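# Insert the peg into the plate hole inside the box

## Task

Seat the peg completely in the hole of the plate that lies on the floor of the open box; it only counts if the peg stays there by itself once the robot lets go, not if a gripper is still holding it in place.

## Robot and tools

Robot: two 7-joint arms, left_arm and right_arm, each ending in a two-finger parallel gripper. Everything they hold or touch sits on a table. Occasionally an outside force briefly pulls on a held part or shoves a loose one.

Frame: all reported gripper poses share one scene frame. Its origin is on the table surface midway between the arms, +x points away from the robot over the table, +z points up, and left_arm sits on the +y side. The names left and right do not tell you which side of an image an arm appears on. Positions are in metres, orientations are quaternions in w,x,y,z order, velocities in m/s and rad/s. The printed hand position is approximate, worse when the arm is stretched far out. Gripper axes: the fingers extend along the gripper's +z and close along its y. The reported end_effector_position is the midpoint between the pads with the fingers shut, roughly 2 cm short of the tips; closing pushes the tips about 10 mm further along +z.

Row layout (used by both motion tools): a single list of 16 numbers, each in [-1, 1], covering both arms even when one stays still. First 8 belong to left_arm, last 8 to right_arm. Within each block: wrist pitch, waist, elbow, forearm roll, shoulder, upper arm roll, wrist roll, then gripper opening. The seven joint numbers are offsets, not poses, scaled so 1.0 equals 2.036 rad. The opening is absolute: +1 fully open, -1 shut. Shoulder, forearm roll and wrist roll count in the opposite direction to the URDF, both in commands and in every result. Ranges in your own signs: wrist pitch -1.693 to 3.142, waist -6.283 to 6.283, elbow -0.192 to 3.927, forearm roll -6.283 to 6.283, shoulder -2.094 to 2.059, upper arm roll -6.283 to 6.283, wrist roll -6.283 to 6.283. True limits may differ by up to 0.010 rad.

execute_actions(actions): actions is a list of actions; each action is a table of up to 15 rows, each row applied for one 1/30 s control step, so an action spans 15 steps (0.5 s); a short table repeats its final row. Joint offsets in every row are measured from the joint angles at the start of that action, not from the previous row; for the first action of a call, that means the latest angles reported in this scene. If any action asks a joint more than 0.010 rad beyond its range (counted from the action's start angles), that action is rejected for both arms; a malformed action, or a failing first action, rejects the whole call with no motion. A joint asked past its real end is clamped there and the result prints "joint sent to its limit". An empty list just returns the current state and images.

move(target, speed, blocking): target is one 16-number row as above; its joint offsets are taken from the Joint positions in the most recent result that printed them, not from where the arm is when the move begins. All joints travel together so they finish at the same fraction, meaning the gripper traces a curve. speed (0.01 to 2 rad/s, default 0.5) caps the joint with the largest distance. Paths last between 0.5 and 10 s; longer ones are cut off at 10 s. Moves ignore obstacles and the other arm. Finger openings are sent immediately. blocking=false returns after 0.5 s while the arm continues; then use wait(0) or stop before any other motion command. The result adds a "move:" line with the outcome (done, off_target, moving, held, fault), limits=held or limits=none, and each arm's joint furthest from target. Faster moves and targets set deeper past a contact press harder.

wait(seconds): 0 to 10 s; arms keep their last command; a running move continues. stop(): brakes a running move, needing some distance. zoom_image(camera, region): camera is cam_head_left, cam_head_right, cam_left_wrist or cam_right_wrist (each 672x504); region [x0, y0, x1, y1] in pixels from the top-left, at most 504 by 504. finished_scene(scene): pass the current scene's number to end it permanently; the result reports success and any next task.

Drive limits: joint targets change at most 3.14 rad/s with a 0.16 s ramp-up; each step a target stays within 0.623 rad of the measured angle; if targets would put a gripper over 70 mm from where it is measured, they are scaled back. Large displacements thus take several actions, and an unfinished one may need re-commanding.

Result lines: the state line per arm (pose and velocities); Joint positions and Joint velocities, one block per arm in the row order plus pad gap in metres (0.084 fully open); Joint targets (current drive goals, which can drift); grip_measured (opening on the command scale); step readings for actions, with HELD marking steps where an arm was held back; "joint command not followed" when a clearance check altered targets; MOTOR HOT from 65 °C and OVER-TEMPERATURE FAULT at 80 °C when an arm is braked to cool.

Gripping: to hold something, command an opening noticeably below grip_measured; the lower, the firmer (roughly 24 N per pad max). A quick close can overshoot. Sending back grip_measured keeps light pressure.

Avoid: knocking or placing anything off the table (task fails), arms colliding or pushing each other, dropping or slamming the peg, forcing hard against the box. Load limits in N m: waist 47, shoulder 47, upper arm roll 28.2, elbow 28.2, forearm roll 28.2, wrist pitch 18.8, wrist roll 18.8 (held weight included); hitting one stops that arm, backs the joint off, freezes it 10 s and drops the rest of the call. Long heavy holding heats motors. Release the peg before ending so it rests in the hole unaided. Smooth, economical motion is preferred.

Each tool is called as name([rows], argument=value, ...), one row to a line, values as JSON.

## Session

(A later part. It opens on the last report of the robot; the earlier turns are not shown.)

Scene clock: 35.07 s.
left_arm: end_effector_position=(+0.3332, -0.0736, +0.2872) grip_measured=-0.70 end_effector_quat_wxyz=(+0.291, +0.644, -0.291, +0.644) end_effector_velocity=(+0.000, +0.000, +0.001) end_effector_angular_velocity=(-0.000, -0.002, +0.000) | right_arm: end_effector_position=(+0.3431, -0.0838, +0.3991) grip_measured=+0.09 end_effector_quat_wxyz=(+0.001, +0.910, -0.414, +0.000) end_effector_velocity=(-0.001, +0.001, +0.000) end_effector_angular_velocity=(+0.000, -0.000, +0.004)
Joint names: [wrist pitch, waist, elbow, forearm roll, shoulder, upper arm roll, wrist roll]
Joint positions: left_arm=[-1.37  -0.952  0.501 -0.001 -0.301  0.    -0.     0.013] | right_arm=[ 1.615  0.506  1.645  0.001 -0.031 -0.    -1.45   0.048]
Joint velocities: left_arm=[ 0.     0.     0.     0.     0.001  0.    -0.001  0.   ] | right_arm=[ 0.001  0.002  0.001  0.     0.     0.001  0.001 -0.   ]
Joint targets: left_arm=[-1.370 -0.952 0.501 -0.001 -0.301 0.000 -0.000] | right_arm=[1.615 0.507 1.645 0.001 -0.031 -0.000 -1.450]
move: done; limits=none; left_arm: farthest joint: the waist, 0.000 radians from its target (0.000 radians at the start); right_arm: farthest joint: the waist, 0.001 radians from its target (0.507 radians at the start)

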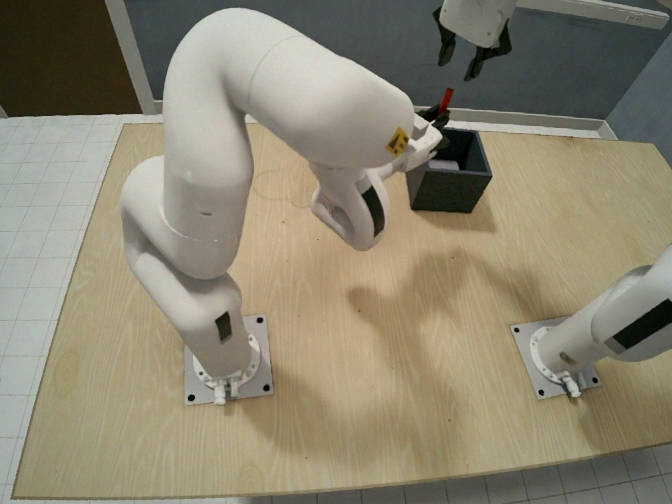

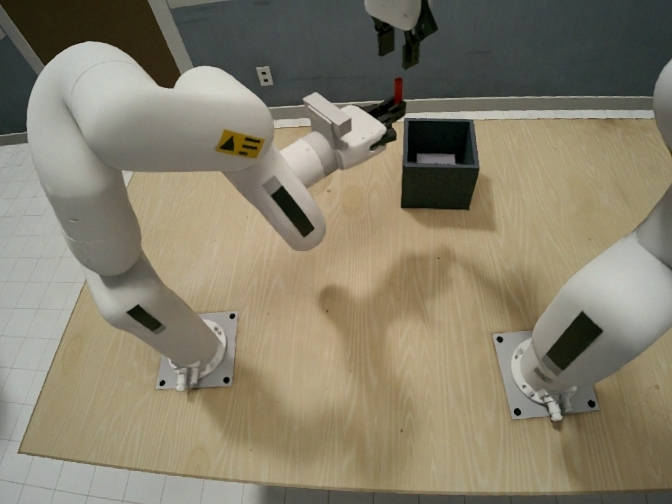

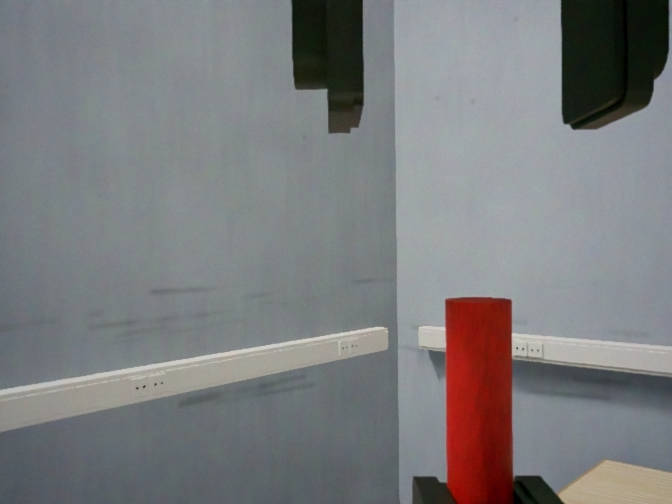

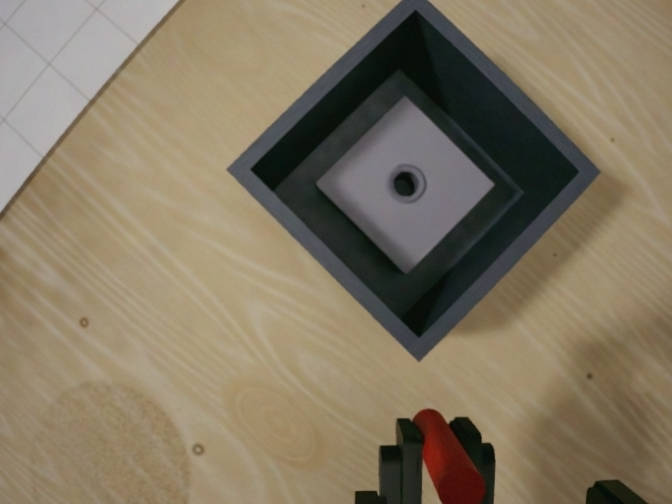

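move(target=[0,0,0,0,0,0,0,-1,-0.087,0,-0.106,0,0.019,0,0,0.1], speed=0.25)

move(target=[0,0,0,0,0,0,0,-1,0,0,0,0,0,0,0,-1])

move(target=[0,0,0,0,0,0,0,0,0,0,0,0,0,0,0,-1])

move(target=[0,0,0,0,0,0,0,0,0.087,0,0.106,0,-0.019,0,0,-1], speed=0.3)

move(target=[0.3,0.4,0,0,0.1,0,0,0,0,-0.1169,0,0,0,0,0.1169,-1], speed=1)

move(target=[0,0,0,0,0,0,0,0,-0.2087,0,-0.1945,0,-0.0136,0,0,-1])

move(target=[0,0,0,0,0,0,0,0,-0.134,0,-0.087,0,-0.0472,0,0,-1], speed=0.25)

Scene clock: 46.43 s.
left_arm: end_effector_position=(+0.3332, -0.0736, +0.2872) grip_measured=-0.70 end_effector_quat_wxyz=(+0.291, +0.644, -0.291, +0.644) end_effector_velocity=(+0.000, +0.000, -0.000) end_effector_angular_velocity=(+0.000, +0.001, +0.001) | right_arm: end_effector_position=(+0.3428, -0.0839, +0.3403) grip_measured=+0.09 end_effector_quat_wxyz=(+0.001, +0.910, -0.414, +0.000) end_effector_velocity=(-0.001, +0.000, -0.001) end_effector_angular_velocity=(-0.000, +0.002, +0.002)
Joint names: [wrist pitch, waist, elbow, forearm roll, shoulder, upper arm roll, wrist roll]
Joint positions: left_arm=[-1.37  -0.952  0.501 -0.001 -0.301  0.    -0.     0.013] | right_arm=[ 1.439  0.506  1.43   0.001  0.008 -0.    -1.45   0.048]
Joint velocities: left_arm=[ 0.     0.    -0.     0.    -0.001  0.     0.001 -0.   ] | right_arm=[-0.001  0.001 -0.003 -0.001  0.001 -0.     0.001  0.   ]
Joint targets: left_arm=[-1.370 -0.952 0.501 -0.001 -0.301 0.000 -0.000] | right_arm=[1.438 0.506 1.430 0.001 0.008 -0.000 -1.450]
move: done; limits=none; left_arm: farthest joint: the waist, 0.000 radians from its target (0.000 radians at the start); right_arm: farthest joint: the elbow, 0.001 radians from its target (0.216 radians at the start)

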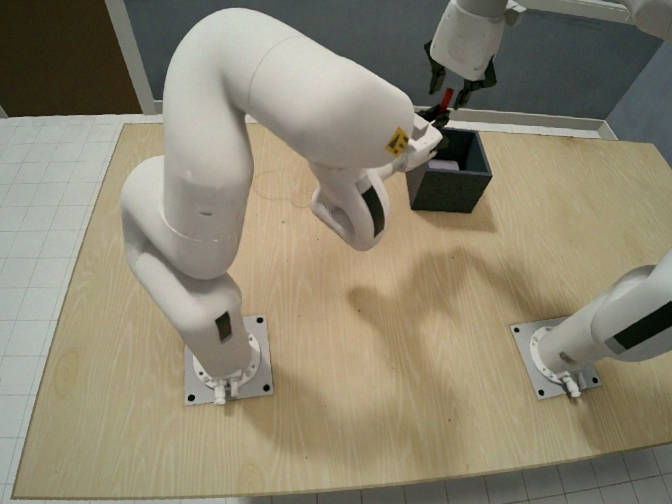

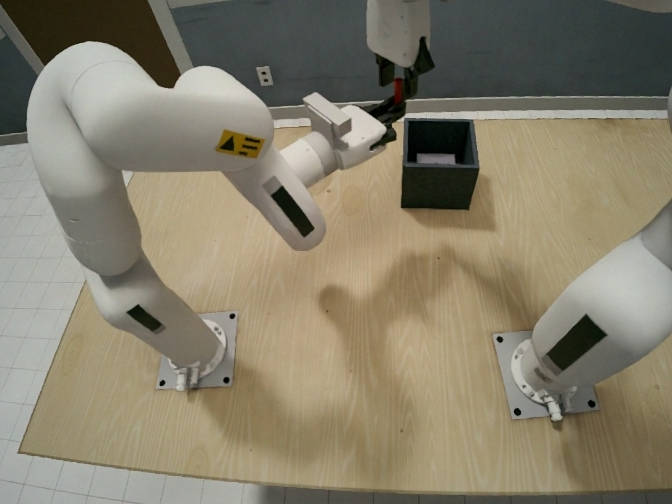

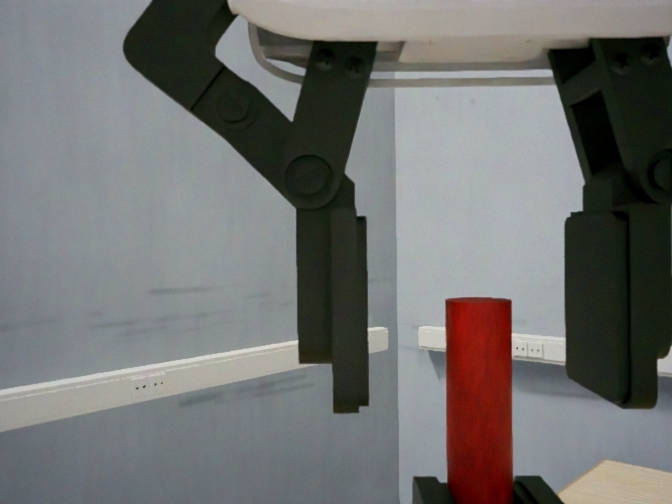

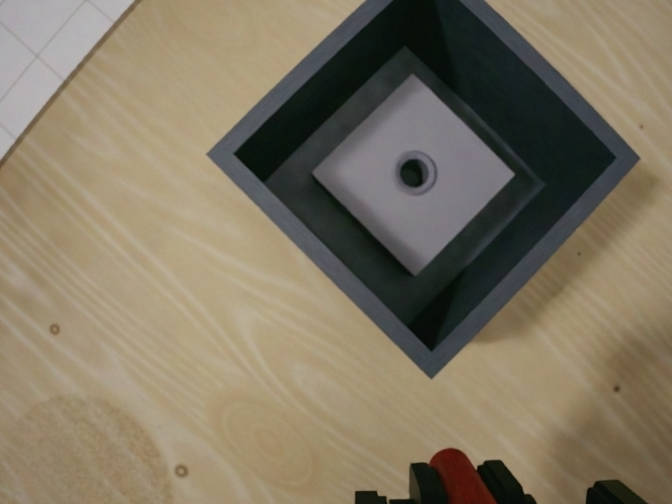

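Scene clock: 46.93 s.
left_arm: end_effector_position=(+0.3334, -0.0734, +0.2871) grip_measured=-0.70 end_effector_quat_wxyz=(+0.291, +0.644, -0.291, +0.645) end_effector_velocity=(-0.000, -0.000, +0.000) end_effector_angular_velocity=(-0.000, +0.000, +0.000) | right_arm: end_effector_position=(+0.3428, -0.0840, +0.3403) grip_measured=-0.70 end_effector_quat_wxyz=(+0.001, +0.910, -0.414, +0.000) end_effector_velocity=(-0.000, -0.000, -0.001) end_effector_angular_velocity=(-0.001, +0.002, +0.001)
Joint names: [wrist pitch, waist, elbow, forearm roll, shoulder, upper arm roll, wrist roll]
Joint positions: left_arm=[-1.37  -0.951  0.501 -0.001 -0.301  0.001 -0.     0.013] | right_arm=[ 1.439  0.506  1.43   0.001  0.008 -0.    -1.45   0.013]
Joint velocities: left_arm=[ 0. -0. -0.  0.  0. -0.  0. -0.] | right_arm=[ 0.002 -0.     0.    -0.    -0.001 -0.     0.001  0.   ]
Joint targets: left_arm=[-1.370 -0.952 0.501 -0.001 -0.301 0.000 -0.000] | right_arm=[1.439 0.506 1.430 0.001 0.008 -0.000 -1.450]
move: done; limits=none; left_arm: farthest joint: the waist, 0.001 radians from its target (0.000 radians at the start); right_arm: farthest joint: the waist, 0.000 radians from its target (0.000 radians at the start)

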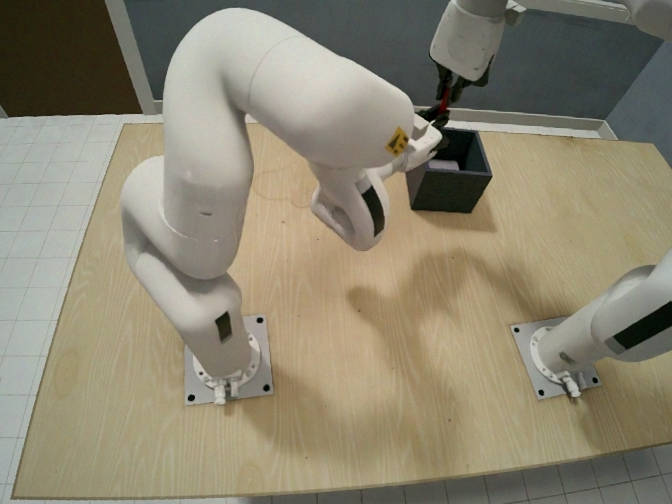

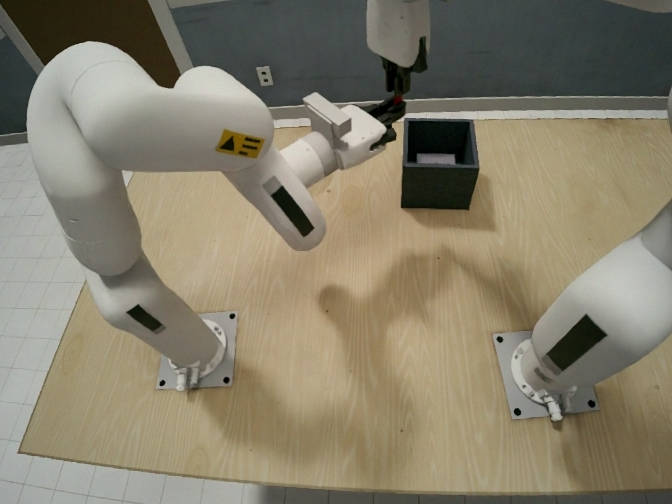

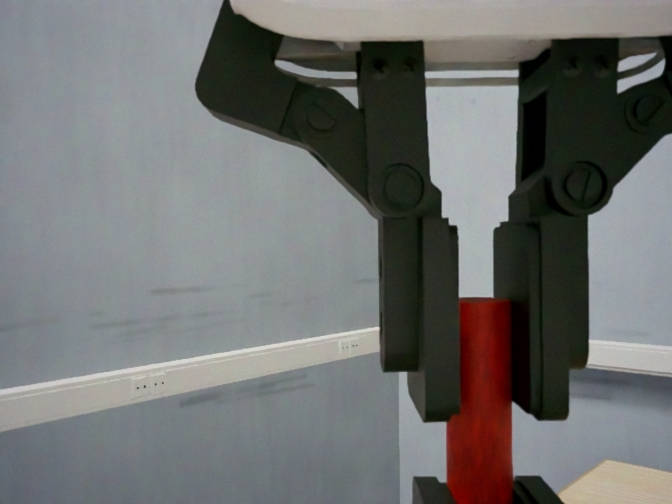

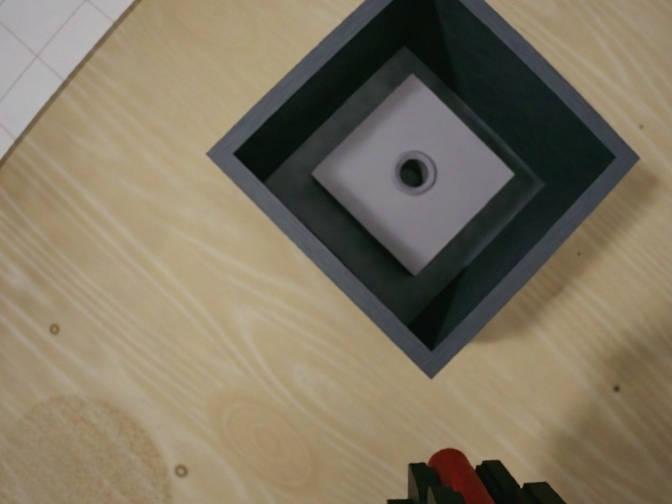

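Scene clock: 47.43 s.
left_arm: end_effector_position=(+0.3333, -0.0735, +0.2872) grip_measured=-0.01 end_effector_quat_wxyz=(+0.291, +0.644, -0.291, +0.645) end_effector_velocity=(+0.001, +0.001, -0.000) end_effector_angular_velocity=(+0.002, -0.001, +0.002) | right_arm: end_effector_position=(+0.3428, -0.0840, +0.3403) grip_measured=-0.70 end_effector_quat_wxyz=(+0.001, +0.910, -0.414, +0.000) end_effector_velocity=(+0.000, +0.000, +0.001) end_effector_angular_velocity=(+0.002, -0.002, +0.000)
Joint names: [wrist pitch, waist, elbow, forearm roll, shoulder, upper arm roll, wrist roll]
Joint positions: left_arm=[-1.37  -0.951  0.501 -0.001 -0.301  0.    -0.     0.044] | right_arm=[ 1.439  0.506  1.43   0.001  0.008 -0.    -1.45   0.013]
Joint velocities: left_arm=[ 0.     0.001 -0.     0.001 -0.     0.    -0.002  0.   ] | right_arm=[-0.     0.001  0.001 -0.     0.001 -0.     0.     0.   ]
Joint targets: left_arm=[-1.370 -0.951 0.501 -0.001 -0.301 0.001 -0.000] | right_arm=[1.439 0.506 1.430 0.001 0.008 -0.000 -1.450]
move: done; limits=none; left_arm: farthest joint: the upper arm roll, 0.001 radians from its target (0.000 radians at the start); right_arm: farthest joint: the waist, 0.000 radians from its target (0.000 radians at the start)

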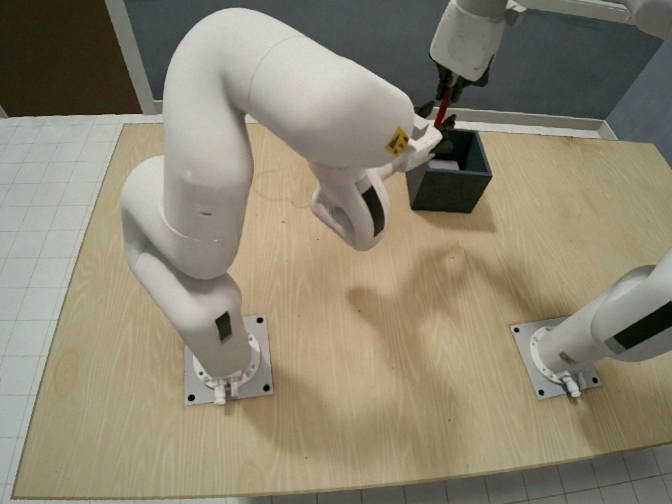

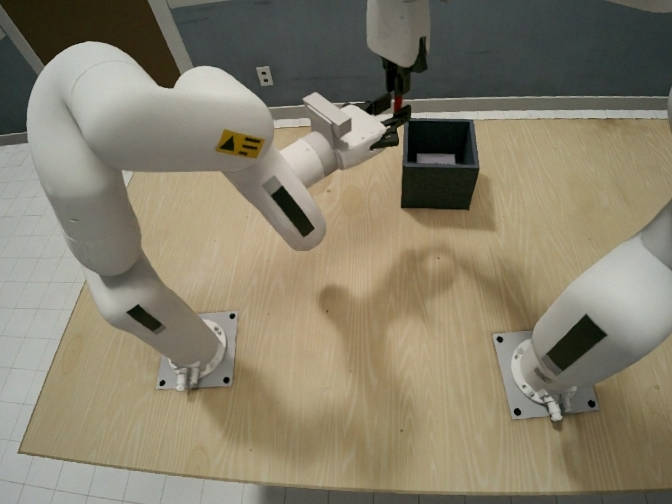

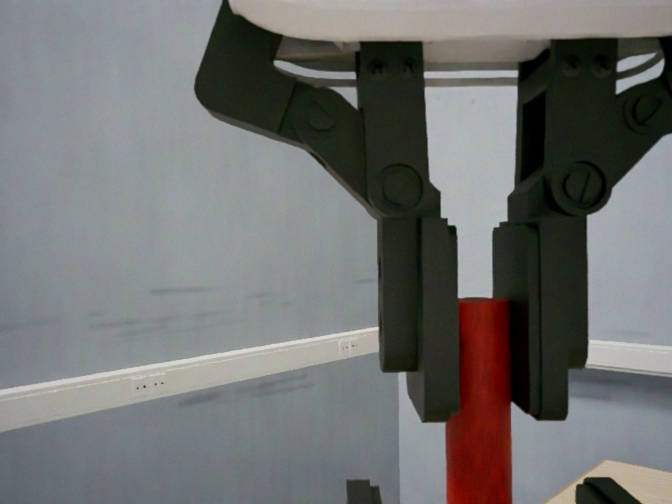

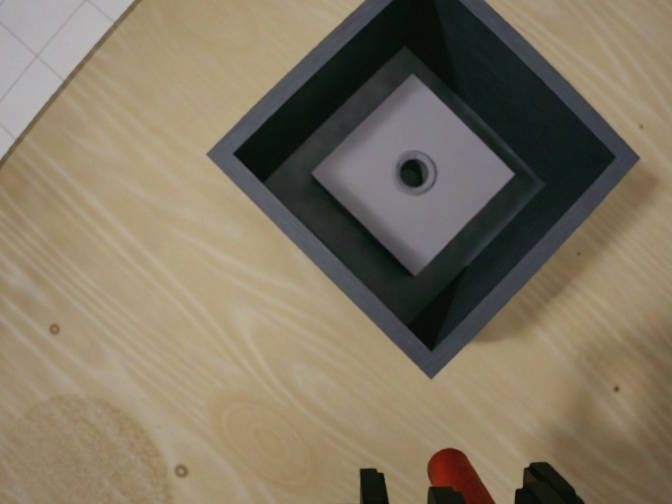

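Scene clock: 48.73 s.
left_arm: end_effector_position=(+0.3333, -0.0735, +0.2872) grip_measured=-0.01 end_effector_quat_wxyz=(+0.291, +0.644, -0.291, +0.645) end_effector_velocity=(+0.000, +0.000, +0.001) end_effector_angular_velocity=(-0.001, -0.001, +0.000) | right_arm: end_effector_position=(+0.3430, -0.0838, +0.3991) grip_measured=-0.70 end_effector_quat_wxyz=(+0.001, +0.910, -0.414, +0.000) end_effector_velocity=(-0.000, +0.000, +0.001) end_effector_angular_velocity=(+0.000, -0.000, +0.001)
Joint names: [wrist pitch, waist, elbow, forearm roll, shoulder, upper arm roll, wrist roll]
Joint positions: left_arm=[-1.37  -0.951  0.501 -0.001 -0.301  0.    -0.     0.044] | right_arm=[ 1.616  0.506  1.645  0.001 -0.031 -0.    -1.45   0.013]
Joint velocities: left_arm=[-0.     0.     0.    -0.     0.001 -0.    -0.    -0.   ] | right_arm=[ 0.002  0.001  0.002 -0.    -0.    -0.     0.    -0.   ]
Joint targets: left_arm=[-1.370 -0.951 0.501 -0.001 -0.301 0.000 -0.000] | right_arm=[1.616 0.506 1.646 0.001 -0.031 -0.000 -1.450]
move: done; limits=none; left_arm: farthest joint: the waist, 0.000 radians from its target (0.000 radians at the start); right_arm: farthest joint: the waist, 0.000 radians from its target (0.000 radians at the start)

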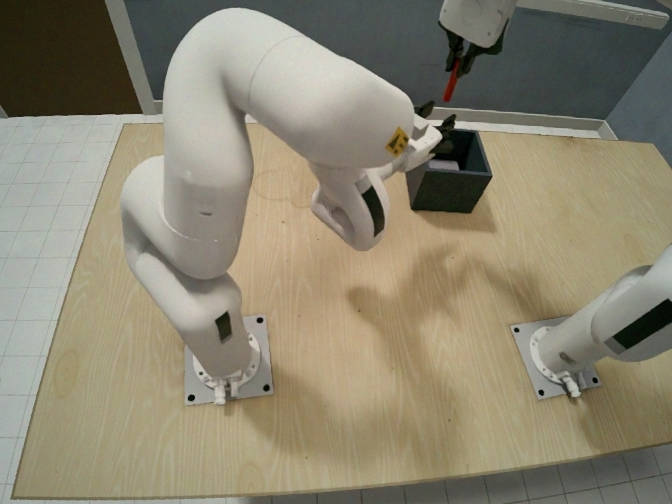

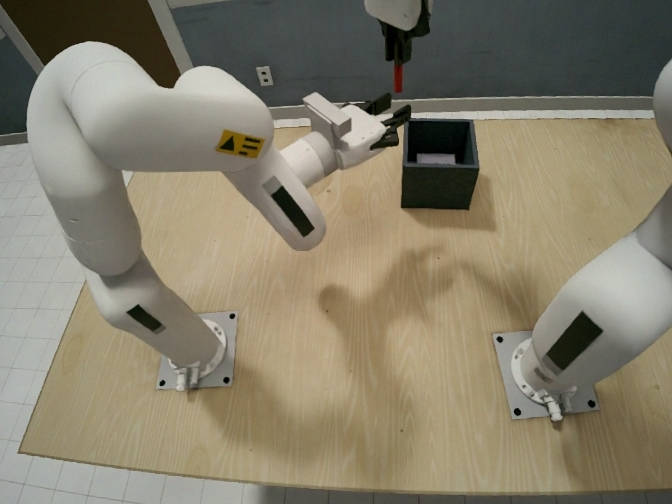

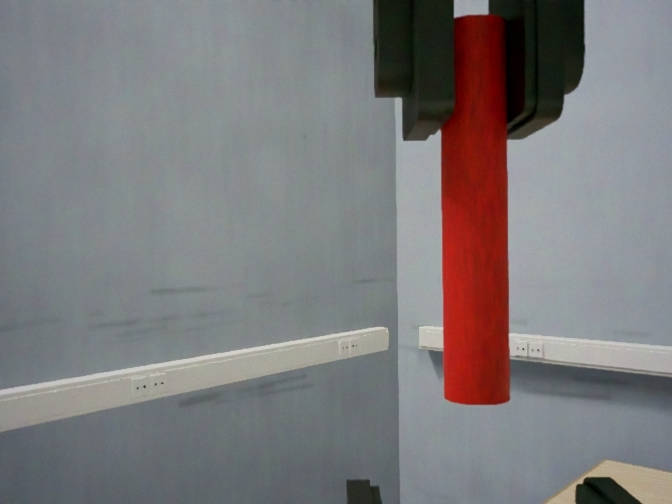

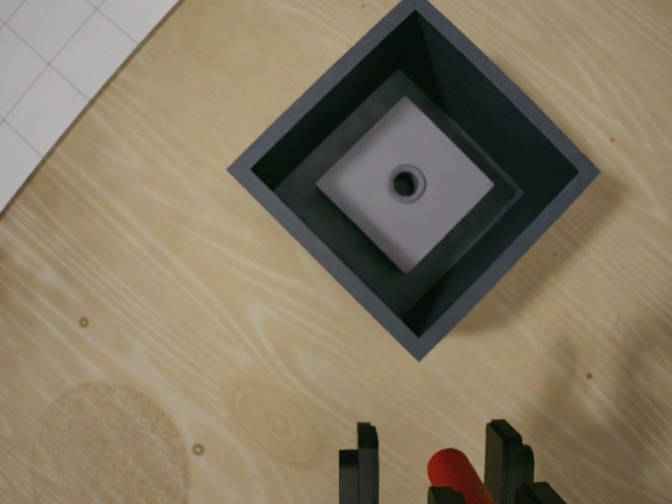

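Scene clock: 50.43 s.
left_arm: end_effector_position=(+0.5283, +0.3071, +0.2393) grip_measured=-0.01 end_effector_quat_wxyz=(+0.009, +0.835, -0.015, +0.550) end_effector_velocity=(+0.000, +0.003, +0.000) end_effector_angular_velocity=(-0.000, +0.001, +0.005) | right_arm: end_effector_position=(+0.3948, -0.1842, +0.3991) grip_measured=-0.70 end_effector_quat_wxyz=(+0.001, +0.910, -0.414, +0.000) end_effector_velocity=(+0.000, -0.000, -0.000) end_effector_angular_velocity=(-0.000, +0.001, -0.001)
Joint names: [wrist pitch, waist, elbow, forearm roll, shoulder, upper arm roll, wrist roll]
Joint positions: left_arm=[-0.76  -0.138  0.501 -0.001 -0.097  0.    -0.     0.044] | right_arm=[ 1.616  0.268  1.645  0.001 -0.031 -0.    -1.212  0.013]
Joint velocities: left_arm=[ 0.001  0.003  0.     0.001  0.     0.001 -0.    -0.   ] | right_arm=[ 0.001 -0.001  0.001  0.    -0.001 -0.     0.    -0.   ]
Joint targets: left_arm=[-0.760 -0.137 0.501 -0.001 -0.097 0.000 -0.000] | right_arm=[1.616 0.268 1.645 0.001 -0.031 -0.000 -1.212]
move: done; limits=none; left_arm: farthest joint: the waist, 0.001 radians from its target (0.815 radians at the start); right_arm: farthest joint: the waist, 0.000 radians from its target (0.238 radians at the start)

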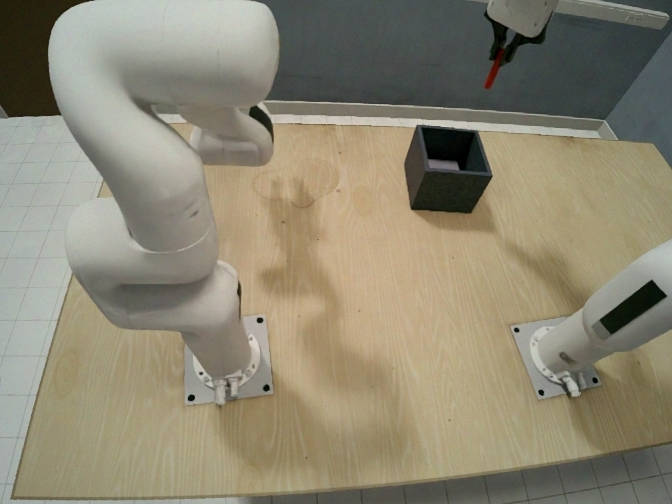

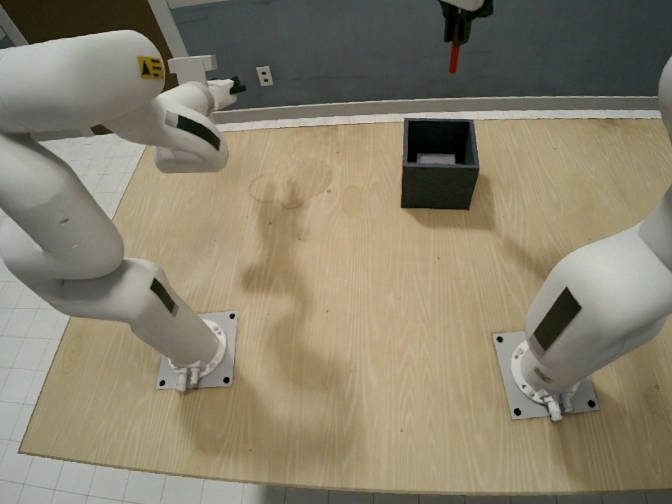

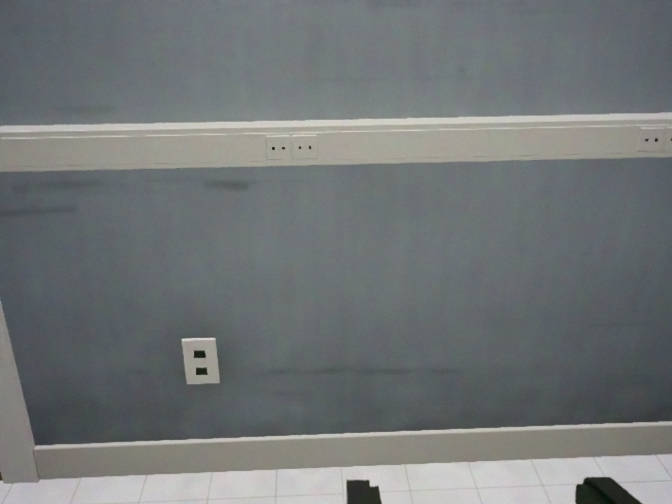

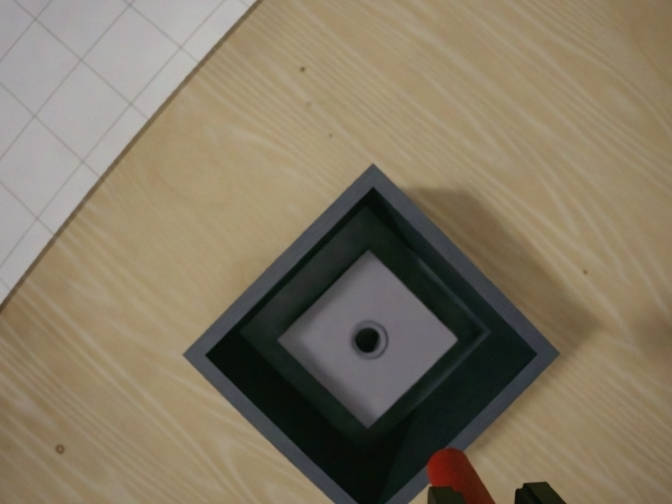

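Scene clock: 51.97 s.
left_arm: end_effector_position=(+0.5283, +0.3071, +0.2393) grip_measured=-0.01 end_effector_quat_wxyz=(+0.009, +0.835, -0.015, +0.550) end_effector_velocity=(-0.000, -0.000, -0.000) end_effector_angular_velocity=(-0.000, +0.001, -0.000) | right_arm: end_effector_position=(+0.4102, -0.1784, +0.2502) grip_measured=-0.70 end_effector_quat_wxyz=(+0.000, +0.910, -0.414, +0.001) end_effector_velocity=(-0.001, -0.000, -0.002) end_effector_angular_velocity=(-0.001, +0.004, +0.000)
Joint names: [wrist pitch, waist, elbow, forearm roll, shoulder, upper arm roll, wrist roll]
Joint positions: left_arm=[-0.76  -0.138  0.501 -0.001 -0.097  0.    -0.     0.044] | right_arm=[ 1.191  0.268  1.25   0.001 -0.058 -0.    -1.212  0.013]
Joint velocities: left_arm=[ 0. -0. -0. -0. -0.  0.  0. -0.] | right_arm=[-0.    -0.    -0.002 -0.    -0.002  0.     0.    -0.   ]
Joint targets: left_arm=[-0.760 -0.138 0.501 -0.001 -0.097 0.000 -0.000] | right_arm=[1.191 0.268 1.250 0.001 -0.059 -0.000 -1.212]
move: done; limits=none; left_arm: farthest joint: the waist, 0.000 radians from its target (0.000 radians at the start); right_arm: farthest joint: the elbow, 0.001 radians from its target (0.396 radians at the start)

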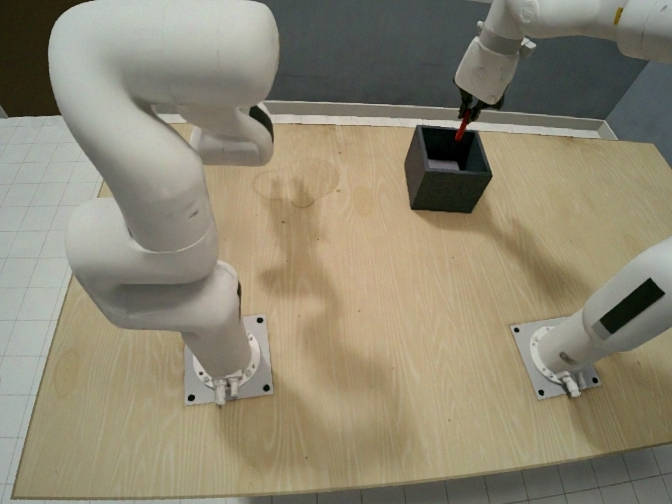

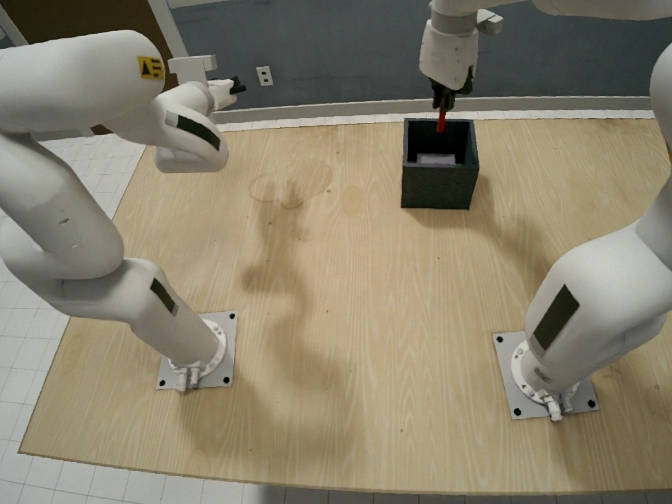

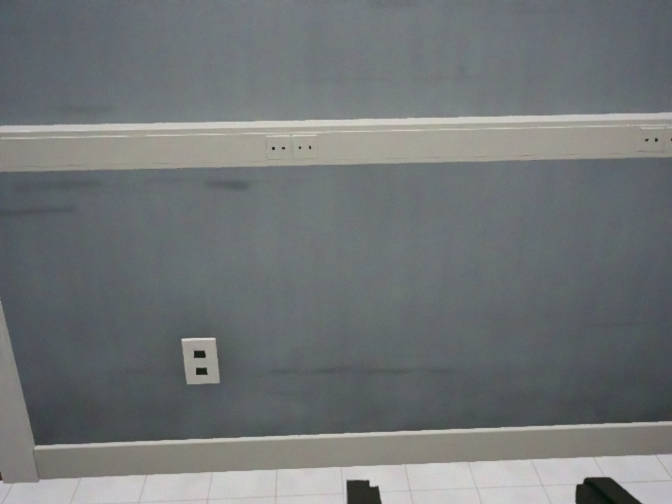

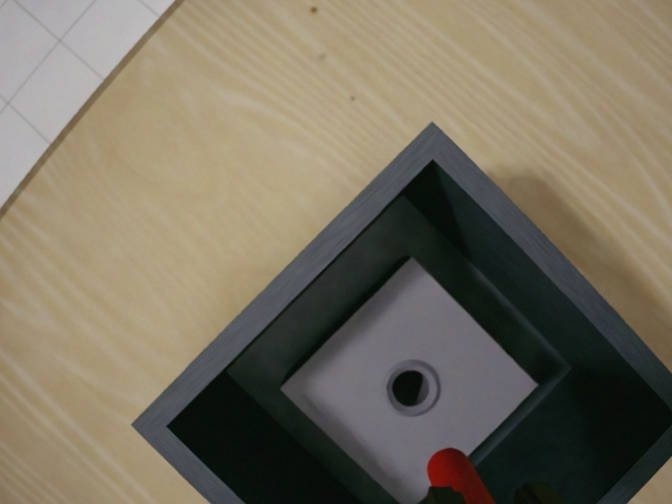

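Scene clock: 53.60 s.
left_arm: end_effector_position=(+0.5283, +0.3071, +0.2393) grip_measured=-0.01 end_effector_quat_wxyz=(+0.009, +0.835, -0.015, +0.550) end_effector_velocity=(-0.000, -0.000, -0.000) end_effector_angular_velocity=(+0.000, +0.001, -0.001) | right_arm: end_effector_position=(+0.4099, -0.1784, +0.1508) grip_measured=-0.70 end_effector_quat_wxyz=(+0.000, +0.910, -0.414, +0.001) end_effector_velocity=(-0.001, +0.000, -0.002) end_effector_angular_velocity=(-0.001, +0.004, +0.001)
Joint names: [wrist pitch, waist, elbow, forearm roll, shoulder, upper arm roll, wrist roll]
Joint positions: left_arm=[-0.76  -0.138  0.501 -0.001 -0.097  0.    -0.     0.044] | right_arm=[ 0.918  0.268  1.073  0.001 -0.154 -0.    -1.212  0.013]
Joint velocities: left_arm=[-0.    -0.    -0.    -0.    -0.001 -0.    -0.     0.   ] | right_arm=[-0.001  0.001 -0.002 -0.001 -0.003  0.    -0.    -0.   ]
Joint targets: left_arm=[-0.760 -0.138 0.501 -0.001 -0.097 0.000 -0.000] | right_arm=[0.918 0.268 1.073 0.001 -0.154 -0.000 -1.212]
move: done; limits=none; left_arm: farthest joint: the waist, 0.000 radians from its target (0.000 radians at the start); right_arm: farthest joint: the waist, 0.000 radians from its target (0.000 radians at the start)

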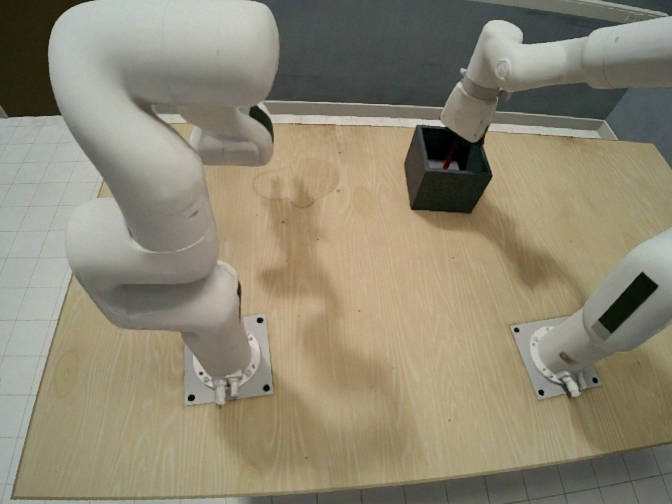

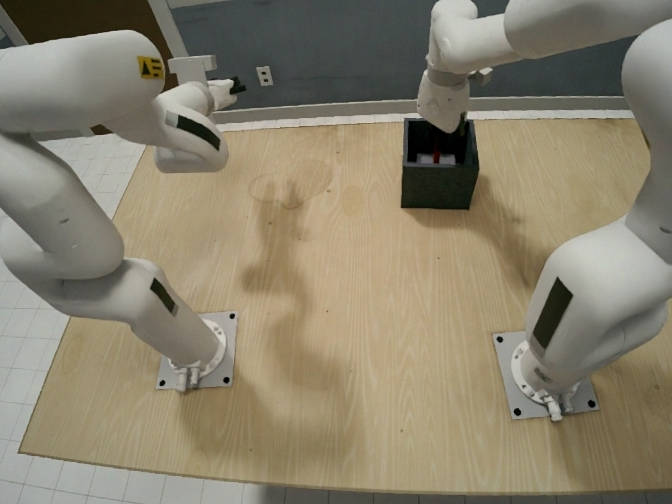

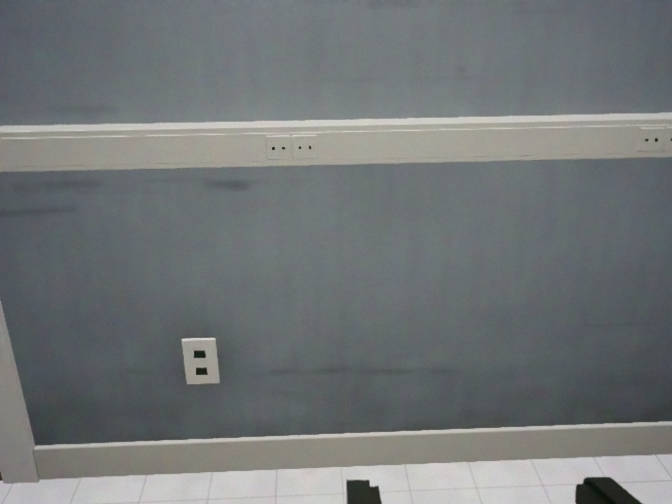

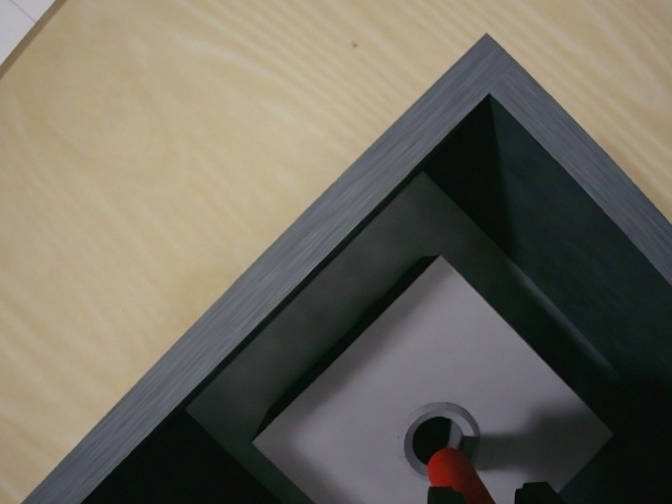

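move(target=[0,0,0,0,0,0,0,0,-0.01,-0.0037,-0.0018,0,-0.0083,0,0.0037,-1], speed=0.04)

zoom_image(camera="cam_right_wrist", region=[382,394,532,504])

Scene clock: 58.03 s.
left_arm: end_effector_position=(+0.5283, +0.3071, +0.2393) grip_measured=-0.01 end_effector_quat_wxyz=(+0.009, +0.835, -0.015, +0.550) end_effector_velocity=(-0.000, -0.000, -0.000) end_effector_angular_velocity=(+0.002, +0.001, -0.001) | right_arm: end_effector_position=(+0.4127, -0.1812, +0.1427) grip_measured=-0.70 end_effector_quat_wxyz=(+0.000, +0.910, -0.414, +0.001) end_effector_velocity=(+0.000, -0.001, -0.001) end_effector_angular_velocity=(-0.000, +0.001, -0.001)
Joint names: [wrist pitch, waist, elbow, forearm roll, shoulder, upper arm roll, wrist roll]
Joint positions: left_arm=[-0.76  -0.138  0.501 -0.001 -0.097  0.    -0.     0.044] | right_arm=[ 0.898  0.261  1.07   0.001 -0.171 -0.    -1.204  0.013]
Joint velocities: left_arm=[ 0.    -0.    -0.    -0.001 -0.     0.    -0.001  0.   ] | right_arm=[-0.002 -0.002 -0.001 -0.    -0.003 -0.     0.001 -0.   ]
Joint targets: left_arm=[-0.760 -0.138 0.501 -0.001 -0.097 0.000 -0.000] | right_arm=[0.898 0.261 1.069 0.001 -0.171 -0.000 -1.204]
move: done; limits=none; left_arm: farthest joint: the waist, 0.000 radians from its target (0.000 radians at the start); right_arm: farthest joint: the wrist pitch, 0.001 radians from its target (0.020 radians at the start)

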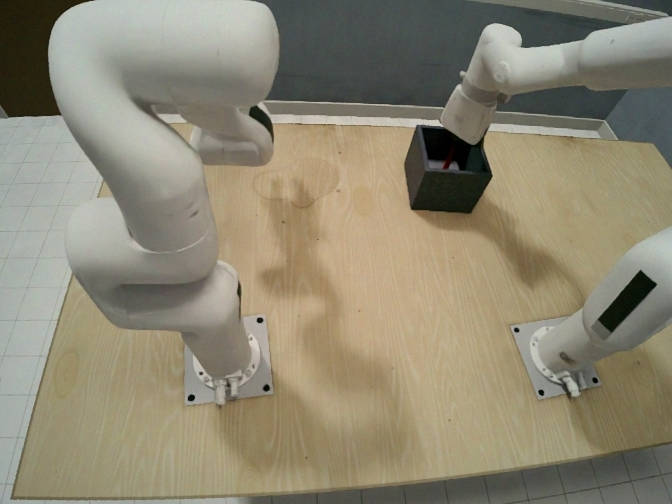

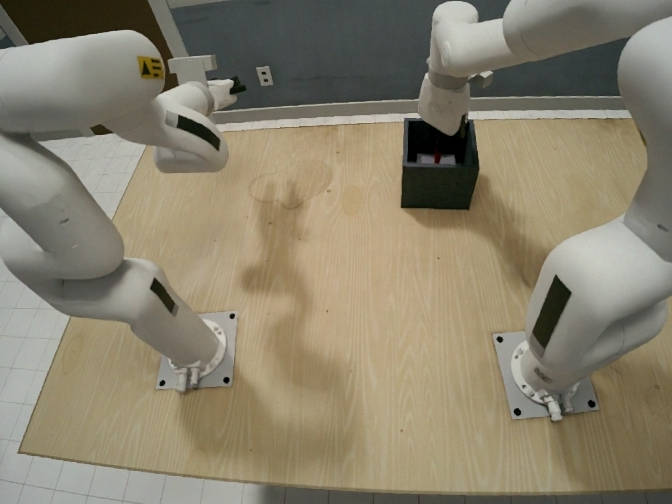

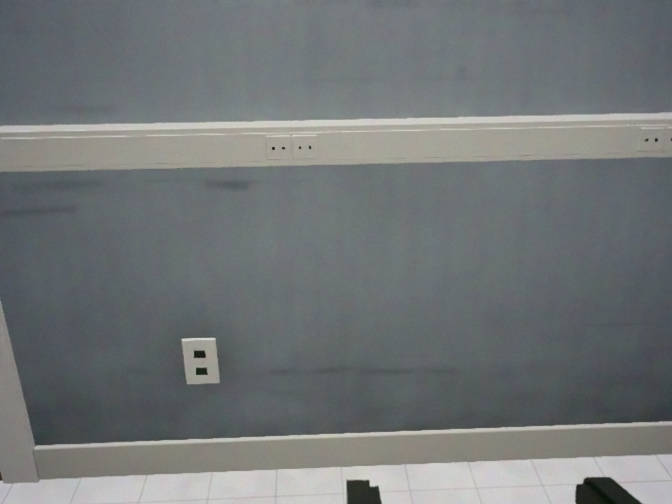

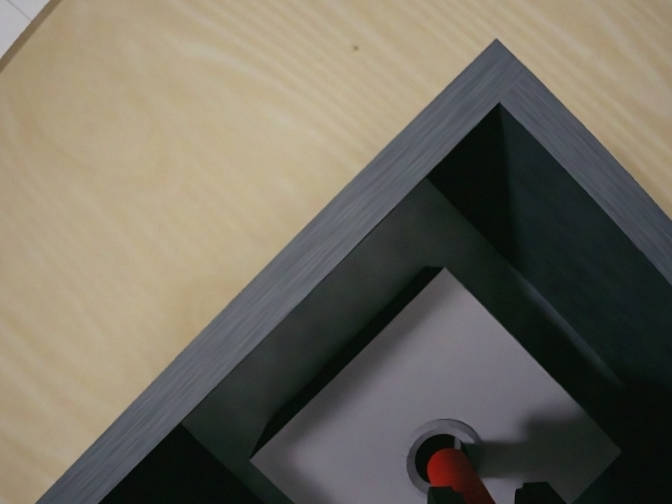

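Region (382, 394, 532, 504) of cam_right_wrist's 672x504 image, scaled by 3.360, with more detail than that image has; it fills the top 370 rows of this view, and the rest is white.

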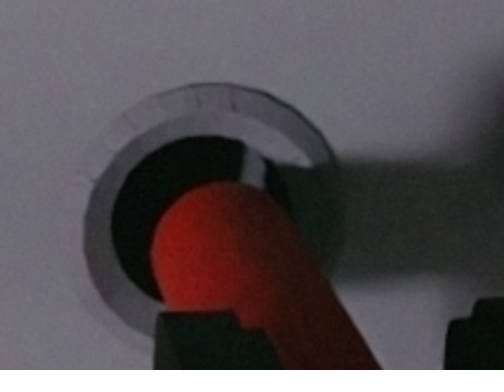

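Well aligned. Descend.

move(target=[0,0,0,0,0,0,0,0,-0.024,0,-0.01,0,-0.014,0,0,-1], speed=0.04)

zoom_image(camera="cam_right_wrist", region=[382,394,532,504])

Scene clock: 61.77 s.
left_arm: end_effector_position=(+0.5283, +0.3071, +0.2393) grip_measured=-0.01 end_effector_quat_wxyz=(+0.009, +0.835, -0.015, +0.550) end_effector_velocity=(-0.000, -0.000, +0.000) end_effector_angular_velocity=(+0.002, -0.001, -0.001) | right_arm: end_effector_position=(+0.4129, -0.1812, +0.1246) grip_measured=-0.70 end_effector_quat_wxyz=(+0.000, +0.910, -0.414, +0.001) end_effector_velocity=(+0.001, +0.000, +0.000) end_effector_angular_velocity=(+0.001, -0.003, -0.001)
Joint names: [wrist pitch, waist, elbow, forearm roll, shoulder, upper arm roll, wrist roll]
Joint positions: left_arm=[-0.76  -0.138  0.501 -0.001 -0.097  0.    -0.     0.044] | right_arm=[ 0.85   0.261  1.049  0.001 -0.199 -0.    -1.204  0.013]
Joint velocities: left_arm=[-0.     0.    -0.    -0.001  0.    -0.    -0.002 -0.   ] | right_arm=[-0.004  0.    -0.    -0.    -0.    -0.    -0.001 -0.   ]
Joint targets: left_arm=[-0.760 -0.138 0.501 -0.001 -0.097 0.000 -0.000] | right_arm=[0.849 0.261 1.049 0.001 -0.199 -0.000 -1.204]
move: done; limits=none; left_arm: farthest joint: the waist, 0.000 radians from its target (0.000 radians at the start); right_arm: farthest joint: the waist, 0.000 radians from its target (0.000 radians at the start)

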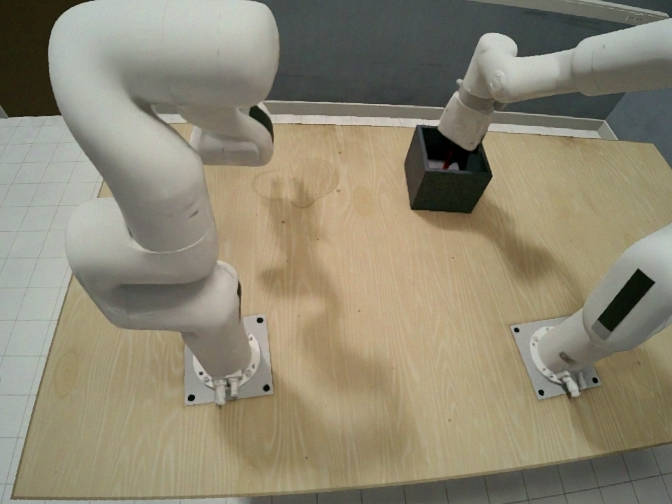

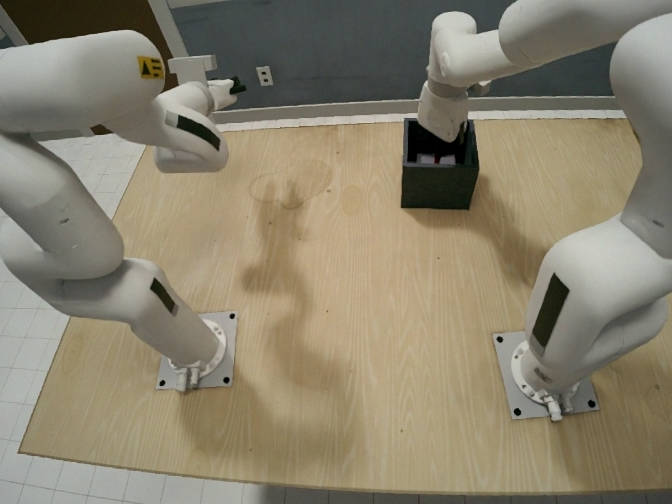

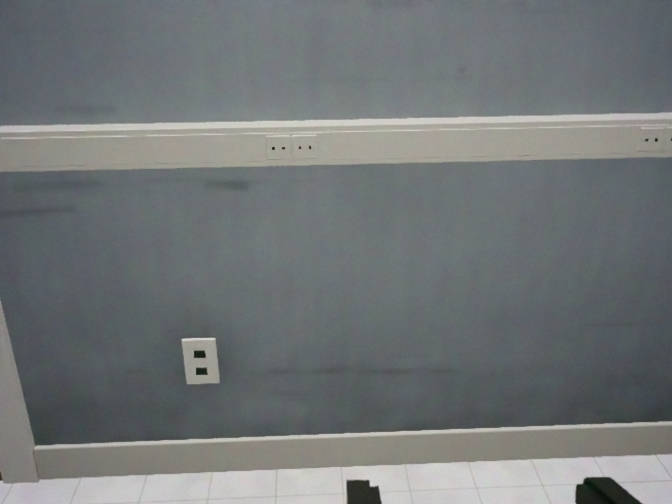

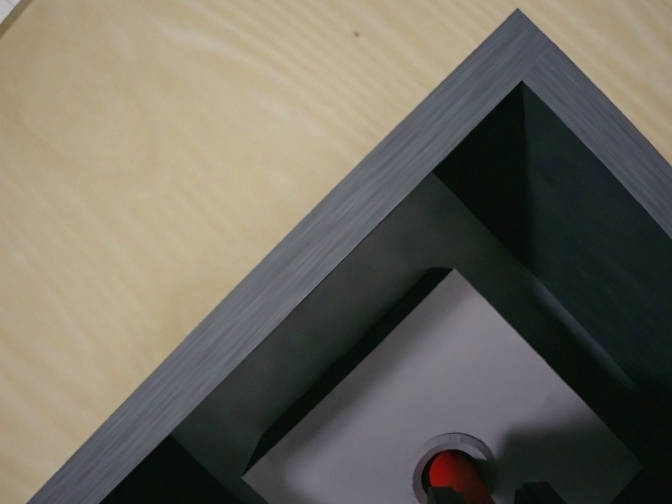

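Region (382, 394, 532, 504) of cam_right_wrist's 672x504 image, scaled by 3.360, with more detail than that image has; it fills the top 370 rows of this view, and the rest is white.

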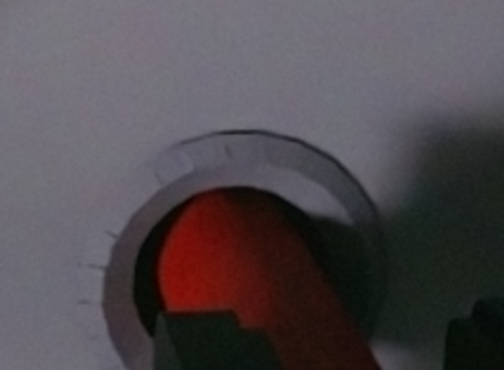

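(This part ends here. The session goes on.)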